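# Place a bottle from the steel table into an empty carton cell

## Task

Take any one bottle standing on the steel table, set it down inside a carton cell that holds nothing, and open the gripper so the robot is no longer holding it.

## Robot and tools

Robot: two arms, left_arm and right_arm, each with six revolute joints and a parallel gripper. In the shared scene frame the origin sits on the table surface midway between the arms, +x points out over the table, +z points up, and left_arm is on the +y side. The names left and right do not match sides of any camera image. The left_arm base is at (+0.008, +0.286, 0) m with quat_wxyz (+0.996, 0, 0, +0.094); the right_arm base is at (+0.020, -0.284, 0) m with quat_wxyz (+1.000, 0, 0, -0.027).

Gripper: the fingers extend along the gripper's +z axis and close along its y axis. The reported end_effector_position is the midpoint between the finger pads, roughly 1 cm short of the fingertips. Reported hand positions may be somewhat wrong, especially when an arm is stretched far.

execute_actions: argument actions is a list holding either nothing, one action, or one wait. An empty list ({"actions": []}) commands nothing and just reports the state. An action is {"rows": [...], "steps": n} with n from 1 to 15 (default 15); each step lasts 1/30 s. Each row drives one step; if rows run out before steps, the final row keeps being used. A wait is {"steps": n} with n up to 300, and it returns once that many steps have passed since the previous result, your reply time included. Optional pictures (true/false) chooses whether camera images come back; by default they do. A refused call sends nothing to the robot.

Row layout: always 14 numbers, one flat list covering both arms even if only one moves. First left_arm: waist, shoulder, elbow, wrist pitch, wrist yaw, wrist roll, then gripper opening; then the same seven for right_arm. The six joint values are absolute target angles in radians, in the same convention as the Joint positions line, not offsets. Ranges per arm: waist -2.880 to 2.880, shoulder 0.000 to 3.142, elbow 0.000 to 3.019, wrist pitch -1.693 to 1.571, wrist yaw -1.571 to 1.571, wrist roll -2.094 to 2.094. A target more than 0.019 rad outside a range, and beyond the joint's last reported angle, gets the call refused. True limits may differ from these by up to 0.019 rad either way; a target past the true end is clipped there and a "joint sent to its limit" line may appear, possibly referring to an earlier action. Missing that line does not prove there is more room. The opening is a scale from -1 (closed) to +1 (fully open, about 0.094 m between pads).

Motion limits: each step, a joint's commanded target stays within a lead of its measured angle: waist 0.264, shoulder 0.32, elbow 0.276, wrist pitch 0.33, wrist yaw 0.186, wrist roll 0.522 rad. If the targets would move the gripper over 70 mm from where it is, all of that arm's targets are pulled back toward the current angles. Distant targets therefore take several actions. Between calls the arms keep heading for the last row sent until everything nearly stops or a step is HELD; after that only a new action pushes further. Fingers already moving keep moving.

Gripping: grip_measured reports the finger opening on the same -1..1 scale you command. Away from the ends, the fingers go to where grip_measured would equal your number. To hold something, keep commanding below grip_measured: about 0.03 below holds firmly, less holds gently. Readings may be off by up to about 1 mm, a fixed amount per gripper. Pad force tops out near 50 to 62 N (less on some), lower on parts under about 2 mm thick, with a brief spike on first contact. A held object may occasionally be tugged, and loose objects may be nudged.

Result lines: the state line gives each arm's end_effector_position (m) and end_effector_quat_wxyz in the scene frame, left_arm then right_arm. Joint positions and Joint velocities list per arm the six joints (rad, rad/s) and then the pad gap (m, m/s). Joint torques list the drives' total output per joint in the same order without the gripper; they include offsets, scale errors, friction and noise, and change with commands even without contact. "joint command not followed" means the clearance check altered or blocked targets on some steps; the rest of the row was applied. HELD marks steps on which your row, fully or partly, was not sent. MOTOR HOT warns a motor is at 85 °C or more; at 100 °C an OVER-TEMPERATURE FAULT makes that arm and its gripper go limp and drop until cooled, so avoid holding loads longer than needed.

zoom_image: camera is one of cam_high, cam_low, cam_left_wrist, cam_right_wrist (each 504x504); region is [x0, y0, x1, y1] in pixels from the top-left, no larger than 504 by 504. It returns an enlarged view of that camera's latest image and moves nothing. Wrist cameras look along their optical +z, with +x right and +y down in the image.

read_manual: optional section (only "licences") returns the URDF licence texts; no motion.

finished_scene: pass scene, the number of the current scene. Replying without any tool call also ends things.

Avoid: pushing any object off the table, dropping or letting the bottle slip, slamming or hard shoves, and letting the two arms collide or press on each other, which may end the scene. Smooth, economical moves are preferred.

Each tool is called after "Emit:" as name([rows], argument=value, ...), one row to a line, values as JSON.

## Session

Emit:
execute_actions(actions=[])

Scene clock: 0.00 s of 4680.00 s.
left_arm: end_effector_position=(+0.3807, -0.2104, +0.2997) grip_measured=+1.000 end_effector_quat_wxyz=(+0.539, +0.385, +0.519, +0.540) | right_arm: end_effector_position=(+0.7067, -0.5694, +0.3621) grip_measured=+1.000 end_effector_quat_wxyz=(+0.637, +0.223, +0.737, -0.036)
Joint positions: left_arm=[-1.384  1.886  1.201  1.32  -1.29   2.041  0.094] | right_arm=[-0.351  1.68   1.438  0.056 -0.054  0.228  0.094]
Joint velocities: left_arm=[ 0.005  0.005  0.007  0.002 -0.007 -0.022  0.   ] | right_arm=[-0.005 -0.024 -0.012 -0.022 -0.022  0.022  0.   ]
Joint torques (N m, as the arm reports them, + toward a larger angle): no reading
Motor temperatures (°C, as the motors report them): left_arm=[25 24 26 25 25 25] | right_arm=[26 26 32 25 23 26]

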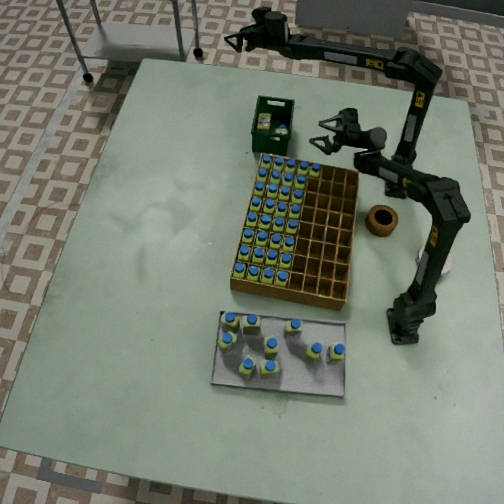

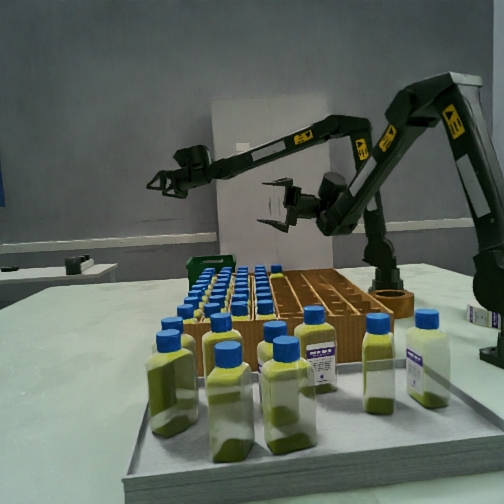

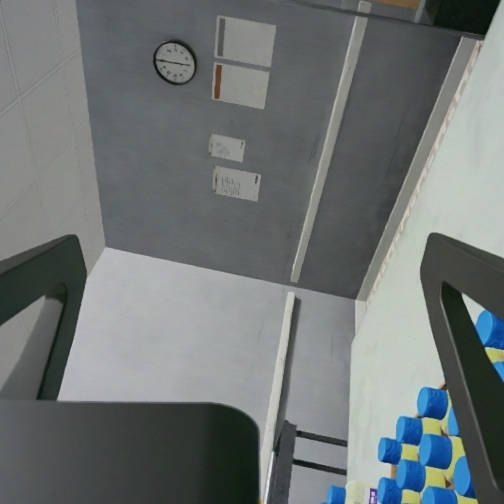

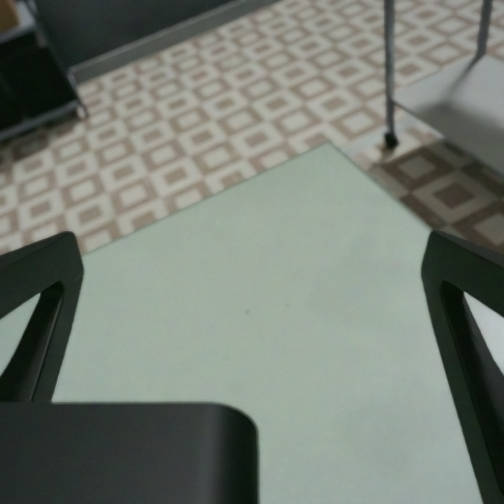

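Emit:
execute_actions([
  {"rows": [[-1.37,1.87,1.22,1.3,-1.28,2.0,1,-0.351,1.68,1.438,0.056,-0.054,0.228,1],[-1.345,1.85,1.22,1.27,-1.27,1.95,1,-0.351,1.68,1.438,0.056,-0.054,0.228,1],[-1.31,1.82,1.22,1.23,-1.25,1.9,1,-0.351,1.68,1.438,0.056,-0.054,0.228,1],[-1.27,1.785,1.22,1.18,-1.22,1.84,1,-0.351,1.68,1.438,0.056,-0.054,0.228,1],[-1.22,1.75,1.22,1.12,-1.19,1.78,1,-0.351,1.68,1.438,0.056,-0.054,0.228,1],[-1.17,1.715,1.21,1.05,-1.15,1.72,1,-0.351,1.68,1.438,0.056,-0.054,0.228,1],[-1.12,1.68,1.21,0.98,-1.11,1.66,1,-0.351,1.68,1.438,0.056,-0.054,0.228,1],[-1.07,1.645,1.2,0.91,-1.07,1.6,1,-0.351,1.68,1.438,0.056,-0.054,0.228,1],[-1.02,1.61,1.2,0.84,-1.03,1.54,1,-0.351,1.68,1.438,0.056,-0.054,0.228,1],[-0.97,1.575,1.19,0.77,-0.99,1.48,1,-0.351,1.68,1.438,0.056,-0.054,0.228,1],[-0.92,1.54,1.19,0.7,-0.95,1.42,1,-0.351,1.68,1.438,0.056,-0.054,0.228,1],[-0.87,1.505,1.18,0.63,-0.91,1.36,1,-0.351,1.68,1.438,0.056,-0.054,0.228,1],[-0.82,1.47,1.18,0.56,-0.87,1.3,1,-0.351,1.68,1.438,0.056,-0.054,0.228,1],[-0.77,1.435,1.17,0.49,-0.83,1.24,1,-0.351,1.68,1.438,0.056,-0.054,0.228,1],[-0.72,1.4,1.17,0.42,-0.79,1.18,1,-0.351,1.68,1.438,0.056,-0.054,0.228,1]], "steps": 15},
], pictures=false)

Emit:
execute_actions([
  {"rows": [[-0.67,1.365,1.16,0.35,-0.75,1.12,1,-0.351,1.68,1.438,0.056,-0.054,0.228,1],[-0.62,1.33,1.16,0.28,-0.71,1.06,1,-0.351,1.68,1.438,0.056,-0.054,0.228,1],[-0.57,1.295,1.15,0.21,-0.67,1.0,1,-0.351,1.68,1.438,0.056,-0.054,0.228,1],[-0.52,1.26,1.15,0.14,-0.63,0.94,1,-0.351,1.68,1.438,0.056,-0.054,0.228,1],[-0.47,1.225,1.14,0.07,-0.59,0.88,1,-0.351,1.68,1.438,0.056,-0.054,0.228,1],[-0.42,1.19,1.14,0.0,-0.55,0.82,1,-0.351,1.68,1.438,0.056,-0.054,0.228,1],[-0.37,1.16,1.13,-0.07,-0.51,0.76,1,-0.351,1.68,1.438,0.056,-0.054,0.228,1],[-0.32,1.13,1.13,-0.14,-0.47,0.7,1,-0.351,1.68,1.438,0.056,-0.054,0.228,1],[-0.27,1.10,1.12,-0.21,-0.43,0.64,1,-0.351,1.68,1.438,0.056,-0.054,0.228,1],[-0.22,1.075,1.12,-0.28,-0.39,0.58,1,-0.351,1.68,1.438,0.056,-0.054,0.228,1],[-0.17,1.055,1.11,-0.35,-0.35,0.52,1,-0.351,1.68,1.438,0.056,-0.054,0.228,1],[-0.125,1.04,1.11,-0.42,-0.31,0.46,1,-0.351,1.68,1.438,0.056,-0.054,0.228,1],[-0.085,1.03,1.1,-0.49,-0.27,0.4,1,-0.351,1.68,1.438,0.056,-0.054,0.228,1],[-0.05,1.02,1.1,-0.56,-0.23,0.34,1,-0.351,1.68,1.438,0.056,-0.054,0.228,1],[-0.02,1.02,1.1,-0.63,-0.19,0.28,1,-0.351,1.68,1.438,0.056,-0.054,0.228,1]], "steps": 15},
], pictures=false)

Emit:
execute_actions([
  {"rows": [[0.005,1.02,1.1,-0.7,-0.15,0.22,1,-0.351,1.68,1.438,0.056,-0.054,0.228,1],[0.025,1.02,1.1,-0.77,-0.11,0.16,1,-0.351,1.68,1.438,0.056,-0.054,0.228,1],[0.035,1.02,1.1,-0.84,-0.07,0.1,1,-0.351,1.68,1.438,0.056,-0.054,0.228,1],[0.04,1.02,1.1,-0.9,-0.04,0.05,1,-0.351,1.68,1.438,0.056,-0.054,0.228,1],[0.04,1.02,1.1,-0.95,-0.02,0.01,1,-0.351,1.68,1.438,0.056,-0.054,0.228,1],[0.04,1.02,1.1,-0.99,0,-0.01,1,-0.351,1.68,1.438,0.056,-0.054,0.228,1],[0.04,1.02,1.1,-1.02,0,-0.01,1,-0.351,1.68,1.438,0.056,-0.054,0.228,1],[0.04,1.02,1.1,-1.03,0,-0.01,1,-0.351,1.68,1.438,0.056,-0.054,0.228,1]], "steps": 15},
], pictures=false)

Emit:
execute_actions([
  {"steps": 20},
])

Scene clock: 46.57 s of 4680.00 s.
left_arm: end_effector_position=(+0.5196, -0.1056, +0.3964) grip_measured=+1.000 end_effector_quat_wxyz=(+0.587, +0.354, +0.506, +0.524) | right_arm: end_effector_position=(+0.7067, -0.5694, +0.3621) grip_measured=+1.000 end_effector_quat_wxyz=(+0.637, +0.223, +0.737, -0.036)
Joint positions: left_arm=[-1.059  1.676  1.201  0.895 -0.946  1.686  0.094] | right_arm=[-0.351  1.68   1.438  0.056 -0.054  0.228  0.094]
Joint velocities: left_arm=[ 0.991 -0.757  0.007 -1.004  0.828 -1.004  0.   ] | right_arm=[-0.005  0.015  0.002  0.002  0.007 -0.066  0.   ]
Joint torques (N m, as the arm reports them, + toward a larger angle): left_arm=[ -0.41 -18.43  10.01   1.03   0.17  -0.06] | right_arm=[ -0.04 -20.47  11.89   2.32   0.07  -0.12]
Motor temperatures (°C, as the motors report them): left_arm=[25 26 28 25 25 25] | right_arm=[26 28 38 26 23 26]
Steps of this call (steps 1 to 90: nothing new was sent; then 43.07 s passed at rest; steps 91 to 105: all 15 steps of this action). Readings (joint positions):
91: left_arm=[-1.384 1.886 1.201 1.319 -1.288 2.036] | right_arm=[-0.351 1.680 1.438 0.056 -0.054 0.228]
92: left_arm=[-1.381 1.886 1.201 1.312 -1.280 2.023] | right_arm=[-0.351 1.680 1.438 0.056 -0.054 0.228]
94: left_arm=[-1.366 1.875 1.201 1.266 -1.247 1.979] | right_arm=[-0.351 1.680 1.438 0.056 -0.054 0.228]
98: left_arm=[-1.283 1.823 1.201 1.146 -1.159 1.889] | right_arm=[-0.351 1.680 1.438 0.056 -0.054 0.228]
105: the state above

Scene clock: 47.07 s of 4680.00 s.
left_arm: end_effector_position=(+0.5483, +0.1781, +0.5652) grip_measured=+1.000 end_effector_quat_wxyz=(+0.680, +0.272, +0.539, +0.416) | right_arm: end_effector_position=(+0.7067, -0.5694, +0.3621) grip_measured=+1.000 end_effector_quat_wxyz=(+0.637, +0.223, +0.737, -0.036)
Joint positions: left_arm=[-0.499  1.182  1.157  0.322 -0.376  1.128  0.094] | right_arm=[-0.351  1.68   1.438  0.056 -0.054  0.228  0.094]
Joint velocities: left_arm=[ 1.47  -1.118 -0.129 -1.585  1.399 -1.473  0.   ] | right_arm=[-0.005 -0.015 -0.002 -0.007 -0.037  0.007  0.   ]
Joint torques (N m, as the arm reports them, + toward a larger angle): left_arm=[-0.21 -8.69 10.4   1.   -0.1  -0.03] | right_arm=[ -0.03 -20.44  11.88   2.32   0.08  -0.12]
Motor temperatures (°C, as the motors report them): left_arm=[25 26 28 25 25 25] | right_arm=[26 28 38 26 23 26]
Steps of this call (steps 1 to 15: all 15 steps of this action). Readings (joint positions):
1: left_arm=[-1.025 1.650 1.201 0.861 -0.913 1.654] | right_arm=[-0.351 1.680 1.438 0.056 -0.054 0.228]
2: left_arm=[-0.992 1.624 1.201 0.827 -0.880 1.622] | right_arm=[-0.351 1.680 1.438 0.056 -0.054 0.228]
4: left_arm=[-0.924 1.566 1.200 0.759 -0.812 1.556] | right_arm=[-0.351 1.680 1.438 0.056 -0.054 0.228]
8: left_arm=[-0.783 1.437 1.188 0.618 -0.673 1.418] | right_arm=[-0.351 1.680 1.438 0.056 -0.054 0.228]
15: the state above

Scene clock: 47.57 s of 4680.00 s.
left_arm: end_effector_position=(+0.4414, +0.3929, +0.3699) grip_measured=+1.000 end_effector_quat_wxyz=(+0.414, -0.031, +0.905, +0.090) | right_arm: end_effector_position=(+0.7067, -0.5694, +0.3621) grip_measured=+1.000 end_effector_quat_wxyz=(+0.637, +0.223, +0.737, -0.036)
Joint positions: left_arm=[ 0.053  1.009  1.114 -0.801 -0.006  0.176  0.094] | right_arm=[-0.351  1.68   1.438  0.056 -0.054  0.228  0.094]
Joint velocities: left_arm=[-0.054  0.063 -0.12  -3.089  0.022 -1.194  0.   ] | right_arm=[-0.005 -0.005 -0.007 -0.007  0.007  0.022  0.   ]
Joint torques (N m, as the arm reports them, + toward a larger angle): left_arm=[-0.63 -4.98 11.58  1.64  0.18  0.05] | right_arm=[ -0.06 -20.45  11.89   2.32   0.08  -0.12]
Motor temperatures (°C, as the motors report them): left_arm=[25 26 28 25 25 25] | right_arm=[26 28 38 26 23 26]
Steps of this call (steps 1 to 15: all 15 steps of this action). Readings (joint positions):
1: left_arm=[-0.447 1.146 1.152 0.266 -0.319 1.072] | right_arm=[-0.351 1.680 1.438 0.056 -0.054 0.228]
2: left_arm=[-0.392 1.112 1.149 0.206 -0.260 1.013] | right_arm=[-0.351 1.680 1.438 0.056 -0.054 0.228]
4: left_arm=[-0.273 1.057 1.146 0.085 -0.149 0.895] | right_arm=[-0.351 1.680 1.438 0.056 -0.054 0.228]
8: left_arm=[-0.055 1.008 1.145 -0.156 -0.037 0.654] | right_arm=[-0.351 1.680 1.438 0.056 -0.054 0.228]
15: the state above

Scene clock: 48.23 s of 4680.00 s.
left_arm: end_effector_position=(+0.4041, +0.3810, +0.3187) grip_measured=+1.000 end_effector_quat_wxyz=(+0.308, -0.112, +0.944, +0.039) | right_arm: end_effector_position=(+0.7067, -0.5694, +0.3621) grip_measured=+1.000 end_effector_quat_wxyz=(+0.637, +0.223, +0.737, -0.036)
Joint positions: left_arm=[ 0.048  1.018  1.093 -1.014 -0.004  0.001  0.094] | right_arm=[-0.351  1.68   1.438  0.056 -0.054  0.228  0.094]
Joint velocities: left_arm=[-0.005  0.005  0.007  0.002 -0.007 -0.022  0.   ] | right_arm=[-0.015 -0.005 -0.012  0.002  0.007  0.051  0.   ]
Joint torques (N m, as the arm reports them, + toward a larger angle): left_arm=[-0.66 -6.   12.87  0.32  0.12  0.03] | right_arm=[ -0.04 -20.48  11.89   2.32   0.08  -0.12]
Motor temperatures (°C, as the motors report them): left_arm=[25 26 28 25 25 25] | right_arm=[26 28 38 26 23 26]
Steps of this call (steps 1 to 20: the robot went on to your last target). Readings (joint positions):
1: left_arm=[0.051 1.011 1.108 -0.888 -0.005 0.140] | right_arm=[-0.351 1.680 1.438 0.056 -0.054 0.228]
2: left_arm=[0.049 1.013 1.101 -0.945 -0.004 0.112] | right_arm=[-0.351 1.680 1.438 0.056 -0.054 0.228]
4: left_arm=[0.048 1.017 1.093 -0.997 -0.004 0.071] | right_arm=[-0.351 1.680 1.438 0.056 -0.054 0.228]
8: left_arm=[0.048 1.018 1.093 -1.012 -0.004 0.028] | right_arm=[-0.351 1.680 1.438 0.056 -0.054 0.228]
20: the state above

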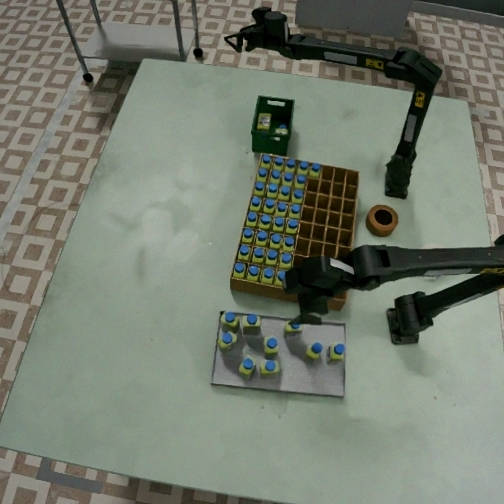

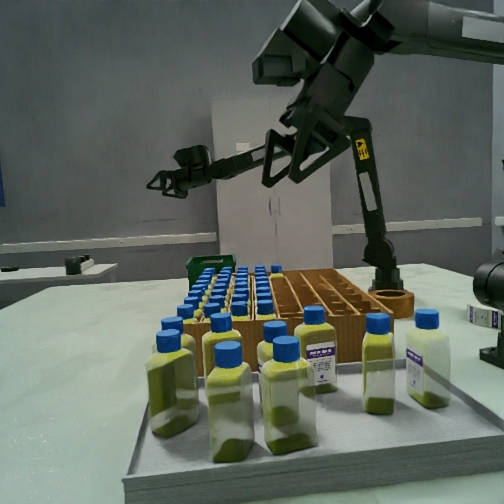

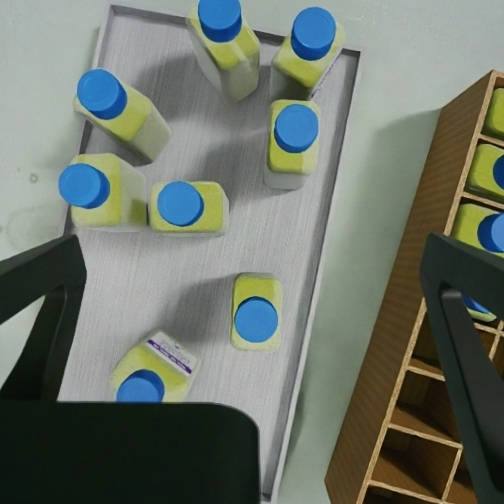

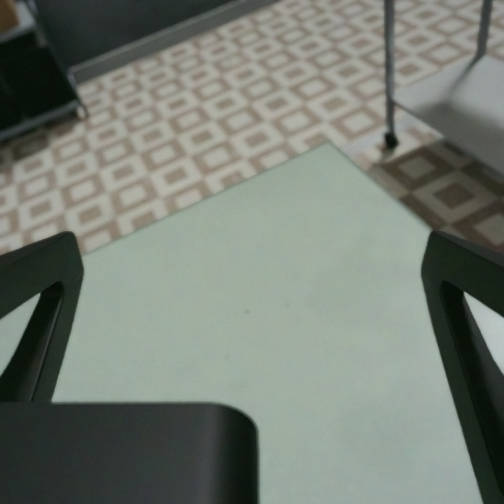

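Emit:
execute_actions([
  {"rows": [[0.04,1.03,1.12,-1.04,0,0.0,0.8,-0.351,1.68,1.438,0.056,-0.054,0.228,1],[0.04,1.05,1.13,-1.07,0,0.01,0.7,-0.351,1.68,1.438,0.056,-0.054,0.228,1],[0.04,1.075,1.14,-1.11,0,0.02,0.6,-0.351,1.68,1.438,0.056,-0.054,0.228,1],[0.04,1.105,1.15,-1.155,0,0.03,0.5,-0.351,1.68,1.438,0.056,-0.054,0.228,1],[0.04,1.135,1.16,-1.2,0,0.04,0.4,-0.351,1.68,1.438,0.056,-0.054,0.228,1],[0.04,1.165,1.17,-1.245,0,0.05,0.3,-0.351,1.68,1.438,0.056,-0.054,0.228,1],[0.04,1.195,1.18,-1.29,0,0.05,0.2,-0.351,1.68,1.438,0.056,-0.054,0.228,1],[0.04,1.225,1.19,-1.335,0,0.05,0.2,-0.351,1.68,1.438,0.056,-0.054,0.228,1],[0.04,1.25,1.195,-1.375,0,0.05,0.2,-0.351,1.68,1.438,0.056,-0.054,0.228,1],[0.04,1.275,1.2,-1.41,0,0.05,0.2,-0.351,1.68,1.438,0.056,-0.054,0.228,1],[0.04,1.29,1.205,-1.44,0,0.05,0.2,-0.351,1.68,1.438,0.056,-0.054,0.228,1],[0.036,1.3,1.207,-1.46,0,0.05,0.2,-0.351,1.68,1.438,0.056,-0.054,0.228,1]], "steps": 15},
], pictures=false)

Emit:
execute_actions([
  {"steps": 15},
])

Scene clock: 74.83 s of 4680.00 s.
left_arm: end_effector_position=(+0.3597, +0.3696, +0.2017) grip_measured=+0.202 end_effector_quat_wxyz=(-0.019, -0.098, +0.995, -0.001) | right_arm: end_effector_position=(+0.7067, -0.5694, +0.3621) grip_measured=+1.000 end_effector_quat_wxyz=(+0.637, +0.223, +0.737, -0.036)
Joint positions: left_arm=[ 0.046  1.322  1.146 -1.432 -0.004  0.037  0.056] | right_arm=[-0.351  1.68   1.438  0.056 -0.054  0.228  0.094]
Joint velocities: left_arm=[-0.015  0.21  -0.022 -0.168 -0.051 -0.007 -0.001] | right_arm=[ 0.005 -0.005 -0.017  0.002 -0.051 -0.051  0.   ]
Joint torques (N m, as the arm reports them, + toward a larger angle): left_arm=[ -0.78 -11.96  16.93  -0.37   0.08   0.18] | right_arm=[ -0.05 -20.45  11.89   2.34   0.08  -0.12]
Motor temperatures (°C, as the motors report them): left_arm=[25 25 29 25 25 25] | right_arm=[26 28 37 26 23 26]
Steps of this call (steps 1 to 15: the robot went on to your last target; steps 16 to 90: nothing new was sent; then 23.10 s passed at rest; steps 91 to 105: all 15 steps of this action). Readings (joint positions):
91: left_arm=[0.048 1.018 1.093 -1.015 -0.004 -0.000] | right_arm=[-0.351 1.680 1.438 0.056 -0.054 0.228]
92: left_arm=[0.048 1.019 1.093 -1.024 -0.004 -0.000] | right_arm=[-0.351 1.680 1.438 0.056 -0.054 0.228]
94: left_arm=[0.048 1.031 1.096 -1.071 -0.004 0.004] | right_arm=[-0.351 1.680 1.438 0.056 -0.054 0.228]
98: left_arm=[0.048 1.130 1.126 -1.234 -0.004 0.024] | right_arm=[-0.351 1.680 1.438 0.056 -0.054 0.228]
105: the state above

Scene clock: 75.33 s of 4680.00 s.
left_arm: end_effector_position=(+0.3572, +0.3685, +0.2063) grip_measured=+0.202 end_effector_quat_wxyz=(-0.019, -0.096, +0.995, -0.001) | right_arm: end_effector_position=(+0.7067, -0.5694, +0.3621) grip_measured=+1.000 end_effector_quat_wxyz=(+0.637, +0.223, +0.737, -0.036)
Joint positions: left_arm=[ 0.044  1.313  1.15  -1.445 -0.004  0.04   0.056] | right_arm=[-0.351  1.68   1.438  0.056 -0.054  0.228  0.094]
Joint velocities: left_arm=[-0.015 -0.015  0.002  0.007 -0.037 -0.037 -0.001] | right_arm=[-0.005 -0.005 -0.002 -0.007  0.066  0.081  0.   ]
Joint torques (N m, as the arm reports them, + toward a larger angle): left_arm=[-0.65 -8.82 16.53 -0.49  0.12  0.2 ] | right_arm=[ -0.06 -20.45  11.89   2.33   0.08  -0.12]
Motor temperatures (°C, as the motors report them): left_arm=[25 25 29 25 25 25] | right_arm=[26 28 37 26 23 26]
Steps of this call (steps 1 to 15: the robot went on to your last target). Readings (joint positions):
1: left_arm=[0.045 1.326 1.146 -1.437 -0.004 0.038] | right_arm=[-0.351 1.680 1.438 0.056 -0.054 0.228]
2: left_arm=[0.044 1.326 1.146 -1.440 -0.004 0.038] | right_arm=[-0.351 1.680 1.438 0.056 -0.054 0.228]
4: left_arm=[0.044 1.320 1.148 -1.444 -0.004 0.039] | right_arm=[-0.351 1.680 1.438 0.056 -0.054 0.228]
8: left_arm=[0.044 1.313 1.150 -1.445 -0.004 0.040] | right_arm=[-0.351 1.680 1.438 0.056 -0.054 0.228]
15: the state above

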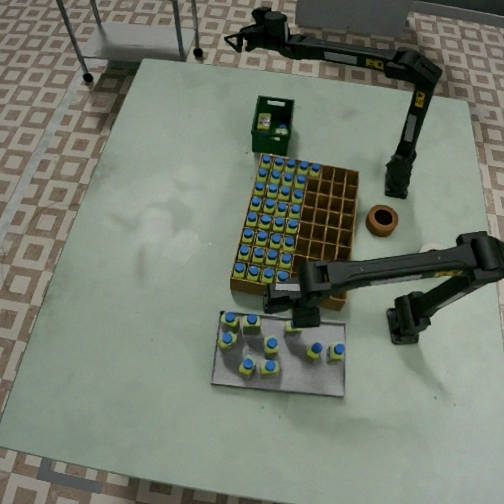

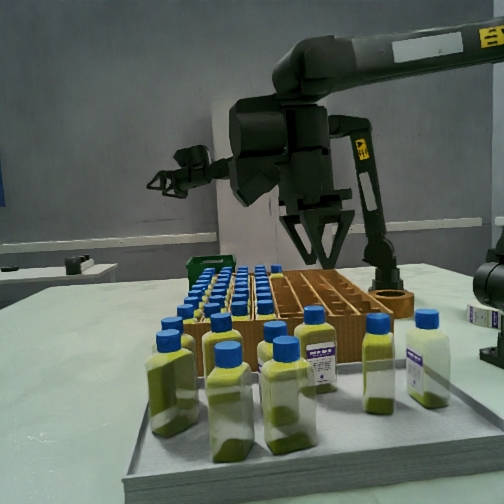

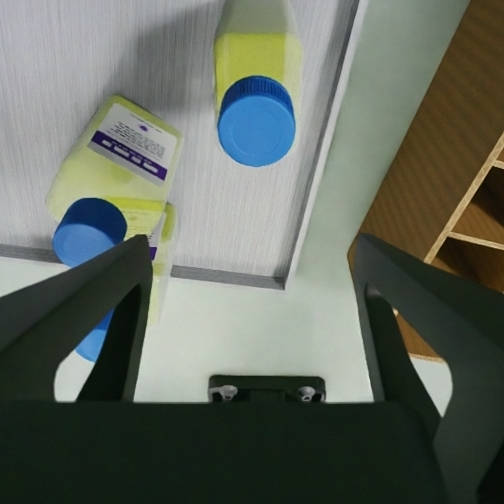

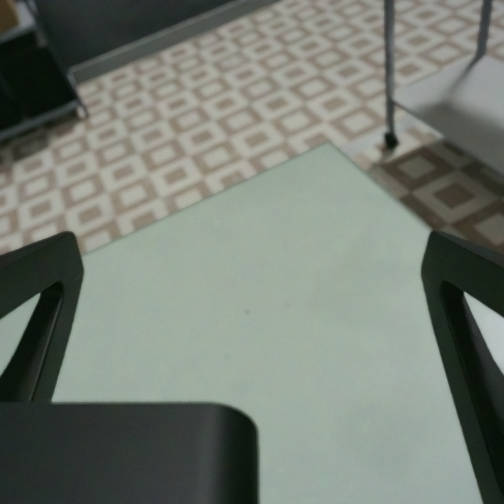

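Emit:
execute_actions([
  {"rows": [[0.03,1.315,1.15,-1.41,0,0.05,0.2,-0.351,1.68,1.438,0.056,-0.054,0.228,1],[0.03,1.318,1.14,-1.385,0,0.05,0.2,-0.351,1.68,1.438,0.056,-0.054,0.228,1],[0.03,1.321,1.128,-1.365,0,0.05,0.15,-0.351,1.68,1.438,0.056,-0.054,0.228,1],[0.03,1.324,1.115,-1.347,0,0.05,0.1,-0.351,1.68,1.438,0.056,-0.054,0.228,1],[0.03,1.327,1.102,-1.33,0,0.05,0.05,-0.351,1.68,1.438,0.056,-0.054,0.228,1],[0.03,1.33,1.089,-1.313,0,0.05,0.0,-0.351,1.68,1.438,0.056,-0.054,0.228,1],[0.03,1.333,1.076,-1.296,0,0.05,0.0,-0.351,1.68,1.438,0.056,-0.054,0.228,1],[0.03,1.336,1.064,-1.28,0,0.05,0.0,-0.351,1.68,1.438,0.056,-0.054,0.228,1],[0.03,1.34,1.053,-1.267,0,0.05,0.0,-0.351,1.68,1.438,0.056,-0.054,0.228,1]], "steps": 15},
], pictures=false)

Emit:
execute_actions([
  {"steps": 8},
])

Emit:
zoom_image(camera="cam_low", region=[250, 220, 390, 360])

Scene clock: 94.00 s of 4680.00 s.
left_arm: end_effector_position=(+0.3678, +0.3685, +0.1658) grip_measured=+0.002 end_effector_quat_wxyz=(+0.006, -0.093, +0.996, +0.003) | right_arm: end_effector_position=(+0.7067, -0.5694, +0.3621) grip_measured=+1.000 end_effector_quat_wxyz=(+0.637, +0.223, +0.737, -0.036)
Joint positions: left_arm=[ 0.038  1.331  1.059 -1.286 -0.004  0.04   0.047] | right_arm=[-0.351  1.68   1.438  0.056 -0.054  0.228  0.094]
Joint velocities: left_arm=[ 0.005  0.005  0.007  0.061  0.037 -0.022 -0.001] | right_arm=[ 0.005 -0.005 -0.012 -0.007 -0.022 -0.095  0.   ]
Joint torques (N m, as the arm reports them, + toward a larger angle): left_arm=[-0.46 -8.37 10.18  0.68  0.14  0.22] | right_arm=[ -0.03 -20.46  11.89   2.32   0.08  -0.12]
Motor temperatures (°C, as the motors report them): left_arm=[25 25 31 25 25 25] | right_arm=[26 29 37 26 23 26]
Steps of this call (steps 1 to 15: the robot went on to your last target; steps 16 to 90: nothing new was sent; then 15.17 s passed at rest; steps 91 to 105: all 15 steps of this action). Readings (joint positions):
91: left_arm=[0.044 1.313 1.150 -1.442 -0.004 0.040] | right_arm=[-0.351 1.680 1.438 0.056 -0.054 0.228]
92: left_arm=[0.043 1.313 1.150 -1.432 -0.004 0.040] | right_arm=[-0.351 1.680 1.438 0.056 -0.054 0.228]
94: left_arm=[0.040 1.313 1.145 -1.398 -0.004 0.040] | right_arm=[-0.351 1.680 1.438 0.056 -0.054 0.228]
98: left_arm=[0.038 1.313 1.102 -1.326 -0.004 0.040] | right_arm=[-0.351 1.680 1.438 0.056 -0.054 0.228]
105: the state above

Scene clock: 94.27 s of 4680.00 s.
left_arm: end_effector_position=(+0.3683, +0.3686, +0.1659) grip_measured=+0.002 end_effector_quat_wxyz=(+0.007, -0.093, +0.996, +0.003) | right_arm: end_effector_position=(+0.7067, -0.5694, +0.3621) grip_measured=+1.000 end_effector_quat_wxyz=(+0.637, +0.223, +0.737, -0.036)
Joint positions: left_arm=[ 0.038  1.331  1.059 -1.284 -0.004  0.04   0.047] | right_arm=[-0.351  1.68   1.438  0.056 -0.054  0.228  0.094]
Joint velocities: left_arm=[ 0.005 -0.015 -0.002  0.002 -0.022 -0.022  0.001] | right_arm=[-0.015  0.005 -0.002 -0.017  0.007 -0.037  0.   ]
Joint torques (N m, as the arm reports them, + toward a larger angle): left_arm=[-0.75 -8.17  9.86  0.66  0.12  0.25] | right_arm=[ -0.03 -20.44  11.9    2.31   0.08  -0.12]
Motor temperatures (°C, as the motors report them): left_arm=[25 25 31 25 25 25] | right_arm=[26 29 37 26 23 26]
Steps of this call (steps 1 to 8: the robot went on to your last target). Readings (joint positions):
1: left_arm=[0.038 1.331 1.059 -1.284 -0.004 0.040] | right_arm=[-0.351 1.680 1.438 0.056 -0.054 0.228]
2: left_arm=[0.038 1.331 1.059 -1.284 -0.004 0.040] | right_arm=[-0.351 1.680 1.438 0.056 -0.054 0.228]
4: left_arm=[0.038 1.331 1.059 -1.284 -0.004 0.040] | right_arm=[-0.351 1.680 1.438 0.056 -0.054 0.228]
8: the state above

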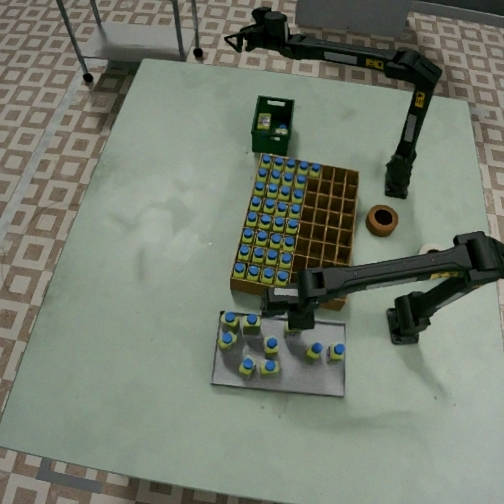

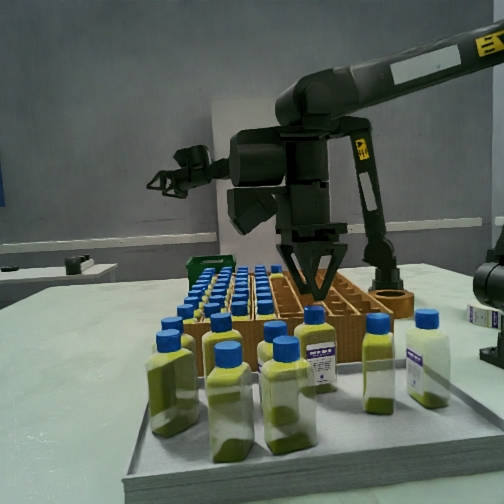

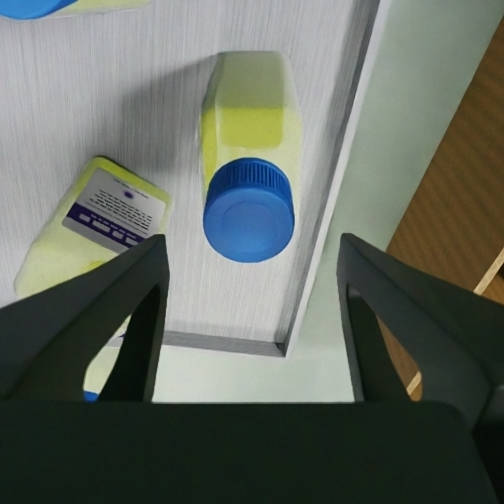

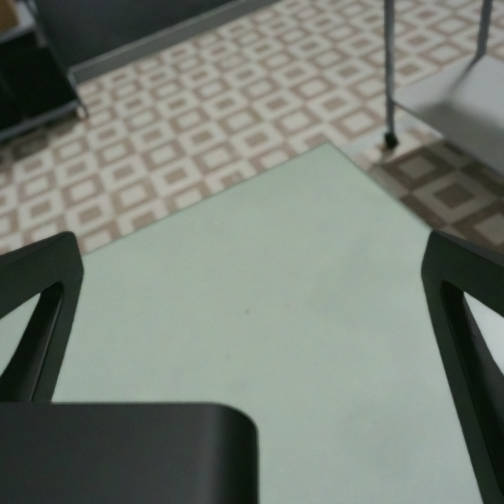

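Region (250, 220, 390, 360) of cam_low's 504x504 image, scaled by 3.600, with more detail than that image has.

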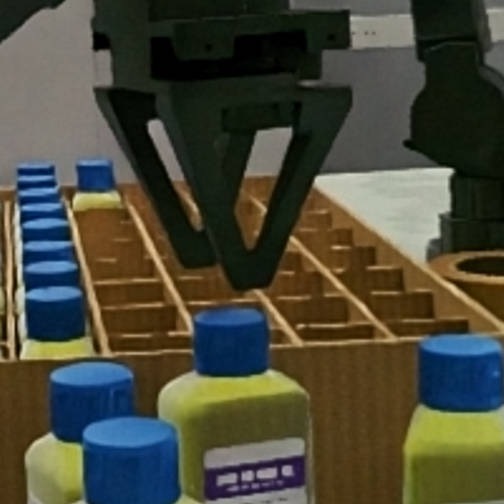

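Emit:
execute_actions([
  {"rows": [[0.035,1.345,1.044,-1.26,0,0.05,0.0,-0.351,1.68,1.438,0.056,-0.054,0.228,1],[0.035,1.35,1.035,-1.25,0,0.05,0.0,-0.351,1.68,1.438,0.056,-0.054,0.228,1],[0.035,1.354,1.026,-1.24,0,0.05,0.0,-0.351,1.68,1.438,0.056,-0.054,0.228,1],[0.035,1.358,1.017,-1.228,0,0.05,0.0,-0.351,1.68,1.438,0.056,-0.054,0.228,1],[0.035,1.362,1.009,-1.216,0,0.05,0.0,-0.351,1.68,1.438,0.056,-0.054,0.228,1],[0.035,1.366,1.001,-1.204,0,0.05,0.0,-0.351,1.68,1.438,0.056,-0.054,0.228,1],[0.035,1.37,0.993,-1.192,0,0.05,0.0,-0.351,1.68,1.438,0.056,-0.054,0.228,1],[0.035,1.37,0.993,-1.192,0,0.05,0.0,-0.351,1.68,1.438,0.056,-0.054,0.228,1],[0.035,1.37,0.993,-1.192,0,0.05,0.0,-0.351,1.68,1.438,0.056,-0.054,0.228,1],[0.035,1.37,0.993,-1.192,0,0.05,0.0,-0.351,1.68,1.438,0.056,-0.054,0.228,1],[0.035,1.37,0.993,-1.192,0,0.05,-0.1,-0.351,1.68,1.438,0.056,-0.054,0.228,1],[0.035,1.37,0.993,-1.192,0,0.05,-0.2,-0.351,1.68,1.438,0.056,-0.054,0.228,1]], "steps": 15},
], pictures=false)

Emit:
execute_actions([
  {"steps": 5},
])

Emit:
zoom_image(camera="cam_low", region=[250, 220, 390, 360])

Scene clock: 116.20 s of 4680.00 s.
left_arm: end_effector_position=(+0.3658, +0.3681, +0.1339) grip_measured=-0.198 end_effector_quat_wxyz=(-0.000, -0.093, +0.996, +0.002) | right_arm: end_effector_position=(+0.7067, -0.5694, +0.3621) grip_measured=+1.000 end_effector_quat_wxyz=(+0.637, +0.223, +0.737, -0.036)
Joint positions: left_arm=[ 0.038  1.362  1.    -1.209 -0.004  0.041  0.038] | right_arm=[-0.351  1.68   1.438  0.056 -0.054  0.228  0.094]
Joint velocities: left_arm=[-0.015 -0.015 -0.007  0.027 -0.022 -0.007 -0.002] | right_arm=[-0.024  0.005  0.002  0.002 -0.051  0.007  0.   ]
Joint torques (N m, as the arm reports them, + toward a larger angle): left_arm=[-0.53 -8.4   9.7   0.79  0.11  0.26] | right_arm=[ -0.09 -20.43  11.89   2.32   0.08  -0.12]
Motor temperatures (°C, as the motors report them): left_arm=[25 25 29 25 25 25] | right_arm=[26 29 37 26 23 26]
Steps of this call (steps 1 to 15: the robot went on to your last target; steps 16 to 90: nothing new was sent; then 18.43 s passed at rest; steps 91 to 105: all 15 steps of this action). Readings (joint positions):
91: left_arm=[0.038 1.331 1.059 -1.283 -0.004 0.040] | right_arm=[-0.351 1.680 1.438 0.056 -0.054 0.228]
92: left_arm=[0.038 1.331 1.057 -1.278 -0.004 0.040] | right_arm=[-0.351 1.680 1.438 0.056 -0.054 0.228]
94: left_arm=[0.038 1.332 1.047 -1.262 -0.004 0.040] | right_arm=[-0.351 1.680 1.438 0.056 -0.054 0.228]
98: left_arm=[0.038 1.343 1.013 -1.222 -0.004 0.040] | right_arm=[-0.351 1.680 1.438 0.056 -0.054 0.228]
105: the state above

Scene clock: 116.37 s of 4680.00 s.
left_arm: end_effector_position=(+0.3660, +0.3681, +0.1339) grip_measured=-0.198 end_effector_quat_wxyz=(-0.000, -0.093, +0.996, +0.002) | right_arm: end_effector_position=(+0.7067, -0.5694, +0.3621) grip_measured=+1.000 end_effector_quat_wxyz=(+0.637, +0.223, +0.737, -0.036)
Joint positions: left_arm=[ 0.038  1.362  1.    -1.208 -0.004  0.041  0.038] | right_arm=[-0.351  1.68   1.438  0.056 -0.054  0.228  0.094]
Joint velocities: left_arm=[ 0.005 -0.005 -0.027  0.007 -0.007  0.022  0.   ] | right_arm=[-0.005 -0.034 -0.002 -0.017 -0.007  0.037  0.   ]
Joint torques (N m, as the arm reports them, + toward a larger angle): left_arm=[ 0.18 -9.23  9.47  0.91  0.09  0.22] | right_arm=[ -0.06 -20.48  11.9    2.31   0.08  -0.12]
Motor temperatures (°C, as the motors report them): left_arm=[25 25 29 25 25 25] | right_arm=[26 29 37 26 23 26]
Steps of this call (steps 1 to 5: the robot went on to your last target). Readings (joint positions):
1: left_arm=[0.038 1.362 1.000 -1.209 -0.004 0.041] | right_arm=[-0.351 1.680 1.438 0.056 -0.054 0.228]
2: left_arm=[0.038 1.362 1.000 -1.208 -0.004 0.041] | right_arm=[-0.351 1.680 1.438 0.056 -0.054 0.228]
4: left_arm=[0.038 1.362 1.000 -1.208 -0.004 0.041] | right_arm=[-0.351 1.680 1.438 0.056 -0.054 0.228]
5: the state above

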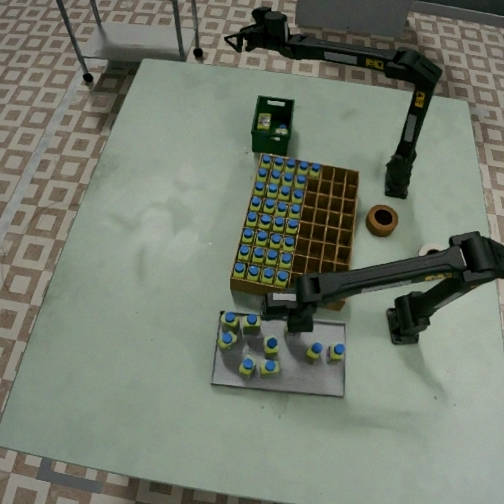

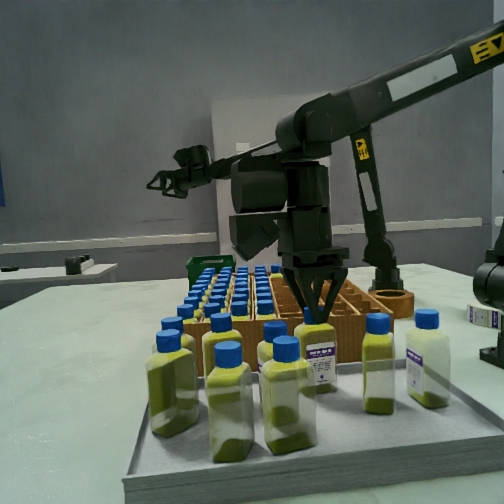

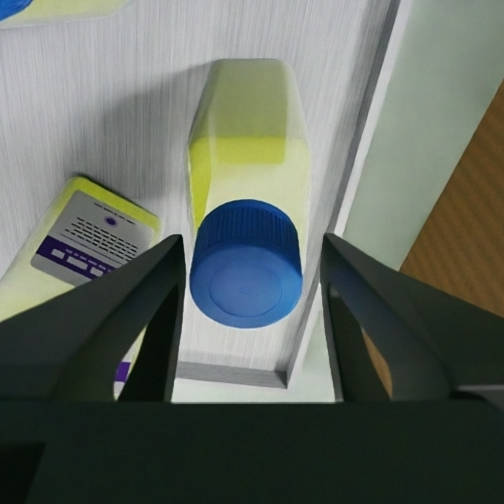

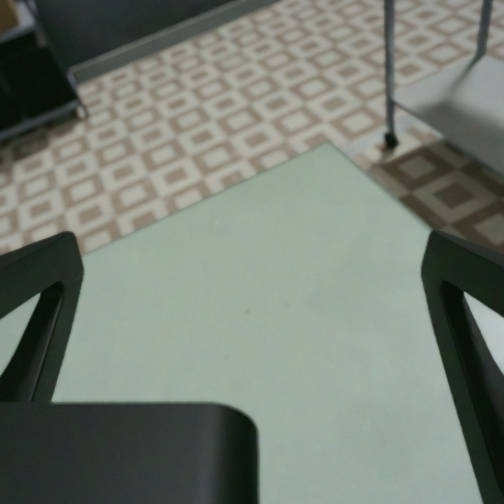

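Region (250, 220, 390, 360) of cam_low's 504x504 image, scaled by 3.600, with more detail than that image has.

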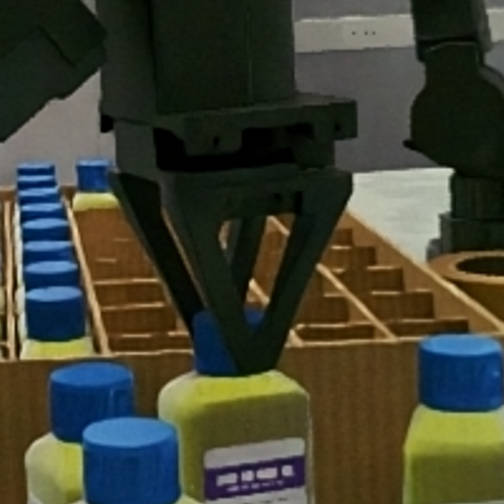

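Emit:
execute_actions([
  {"rows": [[0.05,1.377,0.993,-1.188,0,0.05,-0.2,-0.351,1.68,1.438,0.056,-0.054,0.228,1],[0.05,1.377,0.993,-1.188,0,0.05,-0.2,-0.351,1.68,1.438,0.056,-0.054,0.228,1],[0.05,1.377,0.993,-1.188,0,0.05,-0.2,-0.351,1.68,1.438,0.056,-0.054,0.228,1],[0.05,1.377,0.993,-1.188,0,0.05,-0.25,-0.351,1.68,1.438,0.056,-0.054,0.228,1],[0.05,1.377,0.993,-1.188,0,0.05,-0.29,-0.351,1.68,1.438,0.056,-0.054,0.228,1],[0.05,1.377,0.993,-1.188,0,0.05,-0.33,-0.351,1.68,1.438,0.056,-0.054,0.228,1],[0.05,1.377,0.993,-1.188,0,0.05,-0.36,-0.351,1.68,1.438,0.056,-0.054,0.228,1],[0.05,1.377,0.993,-1.188,0,0.05,-0.39,-0.351,1.68,1.438,0.056,-0.054,0.228,1],[0.05,1.377,0.993,-1.188,0,0.05,-0.41,-0.351,1.68,1.438,0.056,-0.054,0.228,1],[0.05,1.377,0.993,-1.188,0,0.05,-0.43,-0.351,1.68,1.438,0.056,-0.054,0.228,1],[0.05,1.377,0.993,-1.188,0,0.05,-0.45,-0.351,1.68,1.438,0.056,-0.054,0.228,1],[0.05,1.377,0.993,-1.188,0,0.05,-0.48,-0.351,1.68,1.438,0.056,-0.054,0.228,1]], "steps": 15},
], pictures=false)

Emit:
execute_actions([
  {"rows": [[0.05,1.36,1.03,-1.21,0,0.05,-0.48,-0.351,1.68,1.438,0.056,-0.054,0.228,1],[0.05,1.352,1.055,-1.222,0,0.05,-0.48,-0.351,1.68,1.438,0.056,-0.054,0.228,1],[0.05,1.346,1.07,-1.24,0,0.05,-0.48,-0.351,1.68,1.438,0.056,-0.054,0.228,1],[0.05,1.338,1.087,-1.265,0,0.05,-0.48,-0.351,1.68,1.438,0.056,-0.054,0.228,1],[0.05,1.329,1.105,-1.292,0,0.05,-0.48,-0.351,1.68,1.438,0.056,-0.054,0.228,1],[0.05,1.322,1.126,-1.32,0,0.05,-0.48,-0.351,1.68,1.438,0.056,-0.054,0.228,1],[0.05,1.315,1.147,-1.347,0,0.05,-0.48,-0.351,1.68,1.438,0.056,-0.054,0.228,1],[0.05,1.309,1.169,-1.374,0,0.05,-0.48,-0.351,1.68,1.438,0.056,-0.054,0.228,1],[0.05,1.303,1.19,-1.401,0,0.05,-0.48,-0.351,1.68,1.438,0.056,-0.054,0.228,1],[0.05,1.298,1.212,-1.428,0,0.05,-0.48,-0.351,1.68,1.438,0.056,-0.054,0.228,1],[0.05,1.294,1.233,-1.455,0,0.05,-0.48,-0.351,1.68,1.438,0.056,-0.054,0.228,1],[0.05,1.292,1.258,-1.482,0,0.05,-0.48,-0.351,1.68,1.438,0.056,-0.054,0.228,1],[0.05,1.29,1.283,-1.509,0,0.05,-0.48,-0.351,1.68,1.438,0.056,-0.054,0.228,1],[0.05,1.289,1.308,-1.536,0,0.05,-0.48,-0.351,1.68,1.438,0.056,-0.054,0.228,1],[0.05,1.288,1.33,-1.562,0,0.05,-0.48,-0.351,1.68,1.438,0.056,-0.054,0.228,1]], "steps": 15},
], pictures=false)

Emit:
execute_actions([
  {"rows": [[0.045,1.288,1.345,-1.58,0,0.06,-0.48,-0.351,1.68,1.438,0.056,-0.054,0.228,1],[0.035,1.288,1.355,-1.592,0,0.08,-0.48,-0.351,1.68,1.438,0.056,-0.054,0.228,1],[0.02,1.288,1.355,-1.592,0,0.11,-0.48,-0.351,1.68,1.438,0.056,-0.054,0.228,1],[0.0,1.288,1.355,-1.592,0,0.15,-0.48,-0.351,1.68,1.438,0.056,-0.054,0.228,1],[-0.025,1.288,1.355,-1.592,0,0.19,-0.48,-0.351,1.68,1.438,0.056,-0.054,0.228,1],[-0.055,1.288,1.355,-1.592,0,0.23,-0.48,-0.351,1.68,1.438,0.056,-0.054,0.228,1],[-0.09,1.288,1.355,-1.592,0,0.27,-0.48,-0.351,1.68,1.438,0.056,-0.054,0.228,1],[-0.13,1.288,1.355,-1.592,0,0.315,-0.48,-0.351,1.68,1.438,0.056,-0.054,0.228,1],[-0.17,1.288,1.355,-1.592,0,0.36,-0.48,-0.351,1.68,1.438,0.056,-0.054,0.228,1],[-0.21,1.288,1.355,-1.592,0,0.405,-0.48,-0.351,1.68,1.438,0.056,-0.054,0.228,1],[-0.25,1.288,1.355,-1.592,0,0.45,-0.48,-0.351,1.68,1.438,0.056,-0.054,0.228,1],[-0.29,1.288,1.355,-1.592,0,0.495,-0.48,-0.351,1.68,1.438,0.056,-0.054,0.228,1],[-0.33,1.288,1.355,-1.592,0,0.54,-0.48,-0.351,1.68,1.438,0.056,-0.054,0.228,1],[-0.37,1.288,1.355,-1.592,0,0.585,-0.48,-0.351,1.68,1.438,0.056,-0.054,0.228,1],[-0.41,1.288,1.355,-1.592,0,0.63,-0.48,-0.351,1.68,1.438,0.056,-0.054,0.228,1]], "steps": 15},
], pictures=false)

Emit:
execute_actions([
  {"rows": [[-0.45,1.288,1.355,-1.592,0,0.675,-0.48,-0.351,1.68,1.438,0.056,-0.054,0.228,1],[-0.49,1.288,1.355,-1.592,0,0.72,-0.48,-0.351,1.68,1.438,0.056,-0.054,0.228,1],[-0.53,1.288,1.355,-1.592,0,0.765,-0.48,-0.351,1.68,1.438,0.056,-0.054,0.228,1],[-0.57,1.288,1.355,-1.592,0,0.81,-0.48,-0.351,1.68,1.438,0.056,-0.054,0.228,1],[-0.61,1.288,1.355,-1.592,0,0.855,-0.48,-0.351,1.68,1.438,0.056,-0.054,0.228,1],[-0.65,1.288,1.355,-1.592,0,0.9,-0.48,-0.351,1.68,1.438,0.056,-0.054,0.228,1],[-0.69,1.288,1.355,-1.592,0,0.94,-0.48,-0.351,1.68,1.438,0.056,-0.054,0.228,1],[-0.725,1.288,1.355,-1.592,0,0.97,-0.48,-0.351,1.68,1.438,0.056,-0.054,0.228,1],[-0.755,1.288,1.355,-1.592,0,0.995,-0.48,-0.351,1.68,1.438,0.056,-0.054,0.228,1],[-0.78,1.288,1.355,-1.592,0,1.01,-0.48,-0.351,1.68,1.438,0.056,-0.054,0.228,1],[-0.795,1.288,1.355,-1.592,0,1.01,-0.48,-0.351,1.68,1.438,0.056,-0.054,0.228,1],[-0.805,1.288,1.355,-1.592,0,1.01,-0.48,-0.351,1.68,1.438,0.056,-0.054,0.228,1],[-0.81,1.288,1.355,-1.592,0,1.01,-0.48,-0.351,1.68,1.438,0.056,-0.054,0.228,1]], "steps": 15},
], pictures=false)

Emit:
execute_actions([
  {"steps": 15},
])

Scene clock: 181.60 s of 4680.00 s.
left_arm: end_effector_position=(+0.3664, +0.3699, +0.1339) grip_measured=-0.447 end_effector_quat_wxyz=(+0.002, -0.095, +0.995, +0.002) | right_arm: end_effector_position=(+0.7067, -0.5694, +0.3621) grip_measured=+1.000 end_effector_quat_wxyz=(+0.637, +0.223, +0.737, -0.036)
Joint positions: left_arm=[ 0.042  1.362  1.    -1.205 -0.004  0.041  0.026] | right_arm=[-0.351  1.68   1.438  0.056 -0.054  0.228  0.094]
Joint velocities: left_arm=[-0.015 -0.005 -0.027  0.007  0.037  0.022 -0.   ] | right_arm=[-0.005 -0.005 -0.017 -0.002  0.022  0.007  0.   ]
Joint torques (N m, as the arm reports them, + toward a larger angle): left_arm=[ 0.91 -8.27  9.87  0.75  0.09  0.19] | right_arm=[ -0.05 -20.44  11.89   2.32   0.08  -0.12]
Motor temperatures (°C, as the motors report them): left_arm=[25 25 29 25 25 25] | right_arm=[26 29 37 26 23 26]
Steps of this call (steps 1 to 15: the robot went on to your last target; steps 16 to 90: nothing new was sent; then 61.73 s passed at rest; steps 91 to 105: all 15 steps of this action). Readings (joint positions):
91: left_arm=[0.038 1.362 1.000 -1.208 -0.004 0.041] | right_arm=[-0.351 1.680 1.438 0.056 -0.054 0.228]
92: left_arm=[0.038 1.362 1.000 -1.207 -0.004 0.041] | right_arm=[-0.351 1.680 1.438 0.056 -0.054 0.228]
94: left_arm=[0.040 1.362 1.000 -1.205 -0.004 0.041] | right_arm=[-0.351 1.680 1.438 0.056 -0.054 0.228]
98: left_arm=[0.042 1.362 1.000 -1.205 -0.004 0.041] | right_arm=[-0.351 1.680 1.438 0.056 -0.054 0.228]
105: the state above

Scene clock: 182.10 s of 4680.00 s.
left_arm: end_effector_position=(+0.3663, +0.3698, +0.2292) grip_measured=-0.447 end_effector_quat_wxyz=(-0.012, -0.095, +0.995, +0.000) | right_arm: end_effector_position=(+0.7067, -0.5694, +0.3621) grip_measured=+1.000 end_effector_quat_wxyz=(+0.637, +0.223, +0.737, -0.036)
Joint positions: left_arm=[ 0.042  1.32   1.217 -1.492 -0.004  0.041  0.026] | right_arm=[-0.351  1.68   1.438  0.056 -0.054  0.228  0.094]
Joint velocities: left_arm=[-0.015 -0.132  0.813 -0.784 -0.022  0.007 -0.   ] | right_arm=[-0.005 -0.005  0.007  0.002  0.11  -0.066  0.   ]
Joint torques (N m, as the arm reports them, + toward a larger angle): left_arm=[  0.39 -10.81  17.33  -0.27   0.13   0.2 ] | right_arm=[ -0.03 -20.45  11.89   2.31   0.08  -0.12]
Motor temperatures (°C, as the motors report them): left_arm=[25 25 29 25 25 25] | right_arm=[26 29 37 26 23 26]
Steps of this call (steps 1 to 15: all 15 steps of this action). Readings (joint positions):
1: left_arm=[0.042 1.362 1.000 -1.205 -0.004 0.041] | right_arm=[-0.351 1.680 1.438 0.056 -0.054 0.228]
2: left_arm=[0.042 1.362 1.000 -1.205 -0.004 0.041] | right_arm=[-0.351 1.680 1.438 0.056 -0.054 0.228]
4: left_arm=[0.042 1.362 1.004 -1.219 -0.004 0.041] | right_arm=[-0.351 1.680 1.438 0.056 -0.054 0.228]
8: left_arm=[0.042 1.359 1.050 -1.311 -0.004 0.041] | right_arm=[-0.351 1.680 1.438 0.056 -0.054 0.228]
15: the state above

Scene clock: 182.60 s of 4680.00 s.
left_arm: end_effector_position=(+0.3718, +0.2298, +0.2761) grip_measured=-0.447 end_effector_quat_wxyz=(+0.009, +0.293, +0.956, +0.003) | right_arm: end_effector_position=(+0.7067, -0.5694, +0.3621) grip_measured=+1.000 end_effector_quat_wxyz=(+0.637, +0.223, +0.737, -0.036)
Joint positions: left_arm=[-0.341  1.288  1.311 -1.575 -0.002  0.442  0.026] | right_arm=[-0.351  1.68   1.438  0.056 -0.054  0.228  0.094]
Joint velocities: left_arm=[-1.294 -0.005 -0.007  0.002  0.022  1.209  0.001] | right_arm=[-0.005 -0.015 -0.002 -0.012  0.007 -0.007  0.   ]
Joint torques (N m, as the arm reports them, + toward a larger angle): left_arm=[ 0.87 -9.59 15.27 -0.63  0.1   0.18] | right_arm=[ -0.04 -20.47  11.88   2.32   0.08  -0.12]
Motor temperatures (°C, as the motors report them): left_arm=[25 25 29 25 25 25] | right_arm=[26 29 37 26 23 26]
Steps of this call (steps 1 to 15: all 15 steps of this action). Readings (joint positions):
1: left_arm=[0.042 1.316 1.245 -1.518 -0.004 0.042] | right_arm=[-0.351 1.680 1.438 0.056 -0.054 0.228]
2: left_arm=[0.042 1.311 1.269 -1.539 -0.004 0.047] | right_arm=[-0.351 1.680 1.438 0.056 -0.054 0.228]
4: left_arm=[0.038 1.300 1.301 -1.562 -0.004 0.070] | right_arm=[-0.351 1.680 1.438 0.056 -0.054 0.228]
8: left_arm=[-0.034 1.288 1.311 -1.575 -0.004 0.171] | right_arm=[-0.351 1.680 1.438 0.056 -0.054 0.228]
15: the state above

Scene clock: 183.10 s of 4680.00 s.
left_arm: end_effector_position=(+0.3031, +0.0658, +0.2761) grip_measured=-0.447 end_effector_quat_wxyz=(+0.009, +0.716, +0.698, +0.001) | right_arm: end_effector_position=(+0.7067, -0.5694, +0.3621) grip_measured=+1.000 end_effector_quat_wxyz=(+0.637, +0.223, +0.737, -0.036)
Joint positions: left_arm=[-0.827  1.288  1.311 -1.575  0.002  0.956  0.026] | right_arm=[-0.351  1.68   1.438  0.056 -0.054  0.228  0.094]
Joint velocities: left_arm=[-0.073 -0.005  0.002 -0.012 -0.007  0.359  0.   ] | right_arm=[-0.005 -0.015 -0.007 -0.017 -0.037 -0.022  0.   ]
Joint torques (N m, as the arm reports them, + toward a larger angle): left_arm=[ 0.95 -9.16 15.46 -0.44 -0.04  0.19] | right_arm=[ -0.07 -20.45  11.89   2.31   0.08  -0.12]
Motor temperatures (°C, as the motors report them): left_arm=[25 25 29 25 25 25] | right_arm=[26 29 37 26 23 26]
Steps of this call (steps 1 to 15: all 15 steps of this action). Readings (joint positions):
1: left_arm=[-0.384 1.288 1.311 -1.575 -0.002 0.485] | right_arm=[-0.351 1.680 1.438 0.056 -0.054 0.228]
2: left_arm=[-0.425 1.288 1.311 -1.575 -0.002 0.528] | right_arm=[-0.351 1.680 1.438 0.056 -0.054 0.228]
4: left_arm=[-0.503 1.288 1.311 -1.575 -0.002 0.615] | right_arm=[-0.351 1.680 1.438 0.056 -0.054 0.228]
8: left_arm=[-0.657 1.288 1.311 -1.575 -0.002 0.788] | right_arm=[-0.351 1.680 1.438 0.056 -0.054 0.228]
15: the state above

Scene clock: 183.60 s of 4680.00 s.
left_arm: end_effector_position=(+0.3054, +0.0690, +0.2761) grip_measured=-0.447 end_effector_quat_wxyz=(+0.009, +0.727, +0.687, +0.001) | right_arm: end_effector_position=(+0.7067, -0.5694, +0.3621) grip_measured=+1.000 end_effector_quat_wxyz=(+0.637, +0.223, +0.737, -0.036)
Joint positions: left_arm=[-0.817  1.288  1.311 -1.575  0.002  0.999  0.026] | right_arm=[-0.351  1.68   1.438  0.056 -0.054  0.228  0.094]
Joint velocities: left_arm=[-0.015  0.005 -0.012  0.002 -0.007  0.051 -0.001] | right_arm=[-0.005 -0.015 -0.002  0.022 -0.051 -0.007  0.   ]
Joint torques (N m, as the arm reports them, + toward a larger angle): left_arm=[ 1.15 -8.32 15.48 -0.55 -0.02  0.23] | right_arm=[ -0.06 -20.45  11.88   2.31   0.08  -0.12]
Motor temperatures (°C, as the motors report them): left_arm=[25 25 29 25 25 25] | right_arm=[26 29 37 26 23 26]
Steps of this call (steps 1 to 15: the robot went on to your last target). Readings (joint positions):
1: left_arm=[-0.828 1.288 1.311 -1.575 0.002 0.965] | right_arm=[-0.351 1.680 1.438 0.056 -0.054 0.228]
2: left_arm=[-0.826 1.288 1.311 -1.575 0.002 0.973] | right_arm=[-0.351 1.680 1.438 0.056 -0.054 0.228]
4: left_arm=[-0.821 1.288 1.311 -1.575 0.002 0.983] | right_arm=[-0.351 1.680 1.438 0.056 -0.054 0.228]
8: left_arm=[-0.817 1.288 1.311 -1.575 0.002 0.993] | right_arm=[-0.351 1.680 1.438 0.056 -0.054 0.228]
15: the state above

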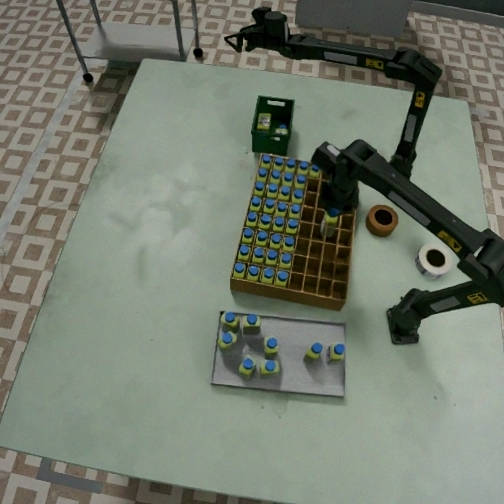

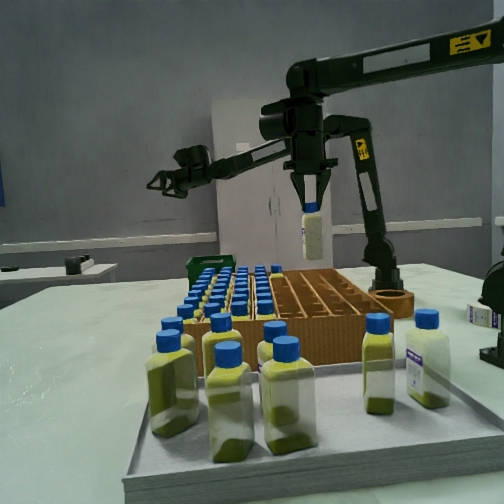

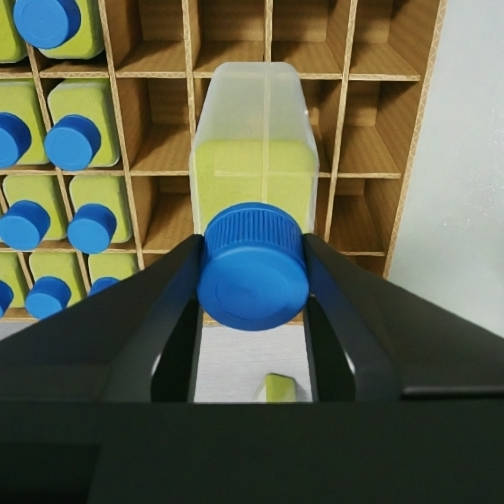

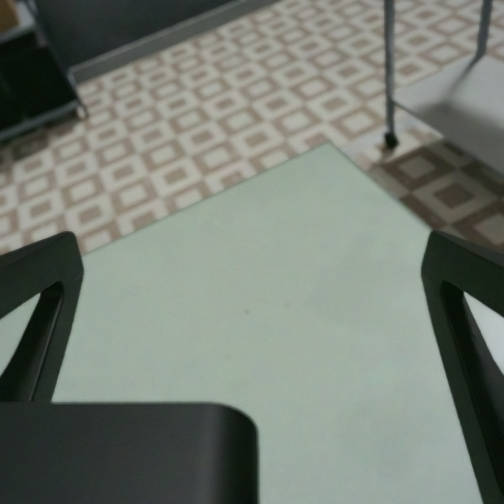

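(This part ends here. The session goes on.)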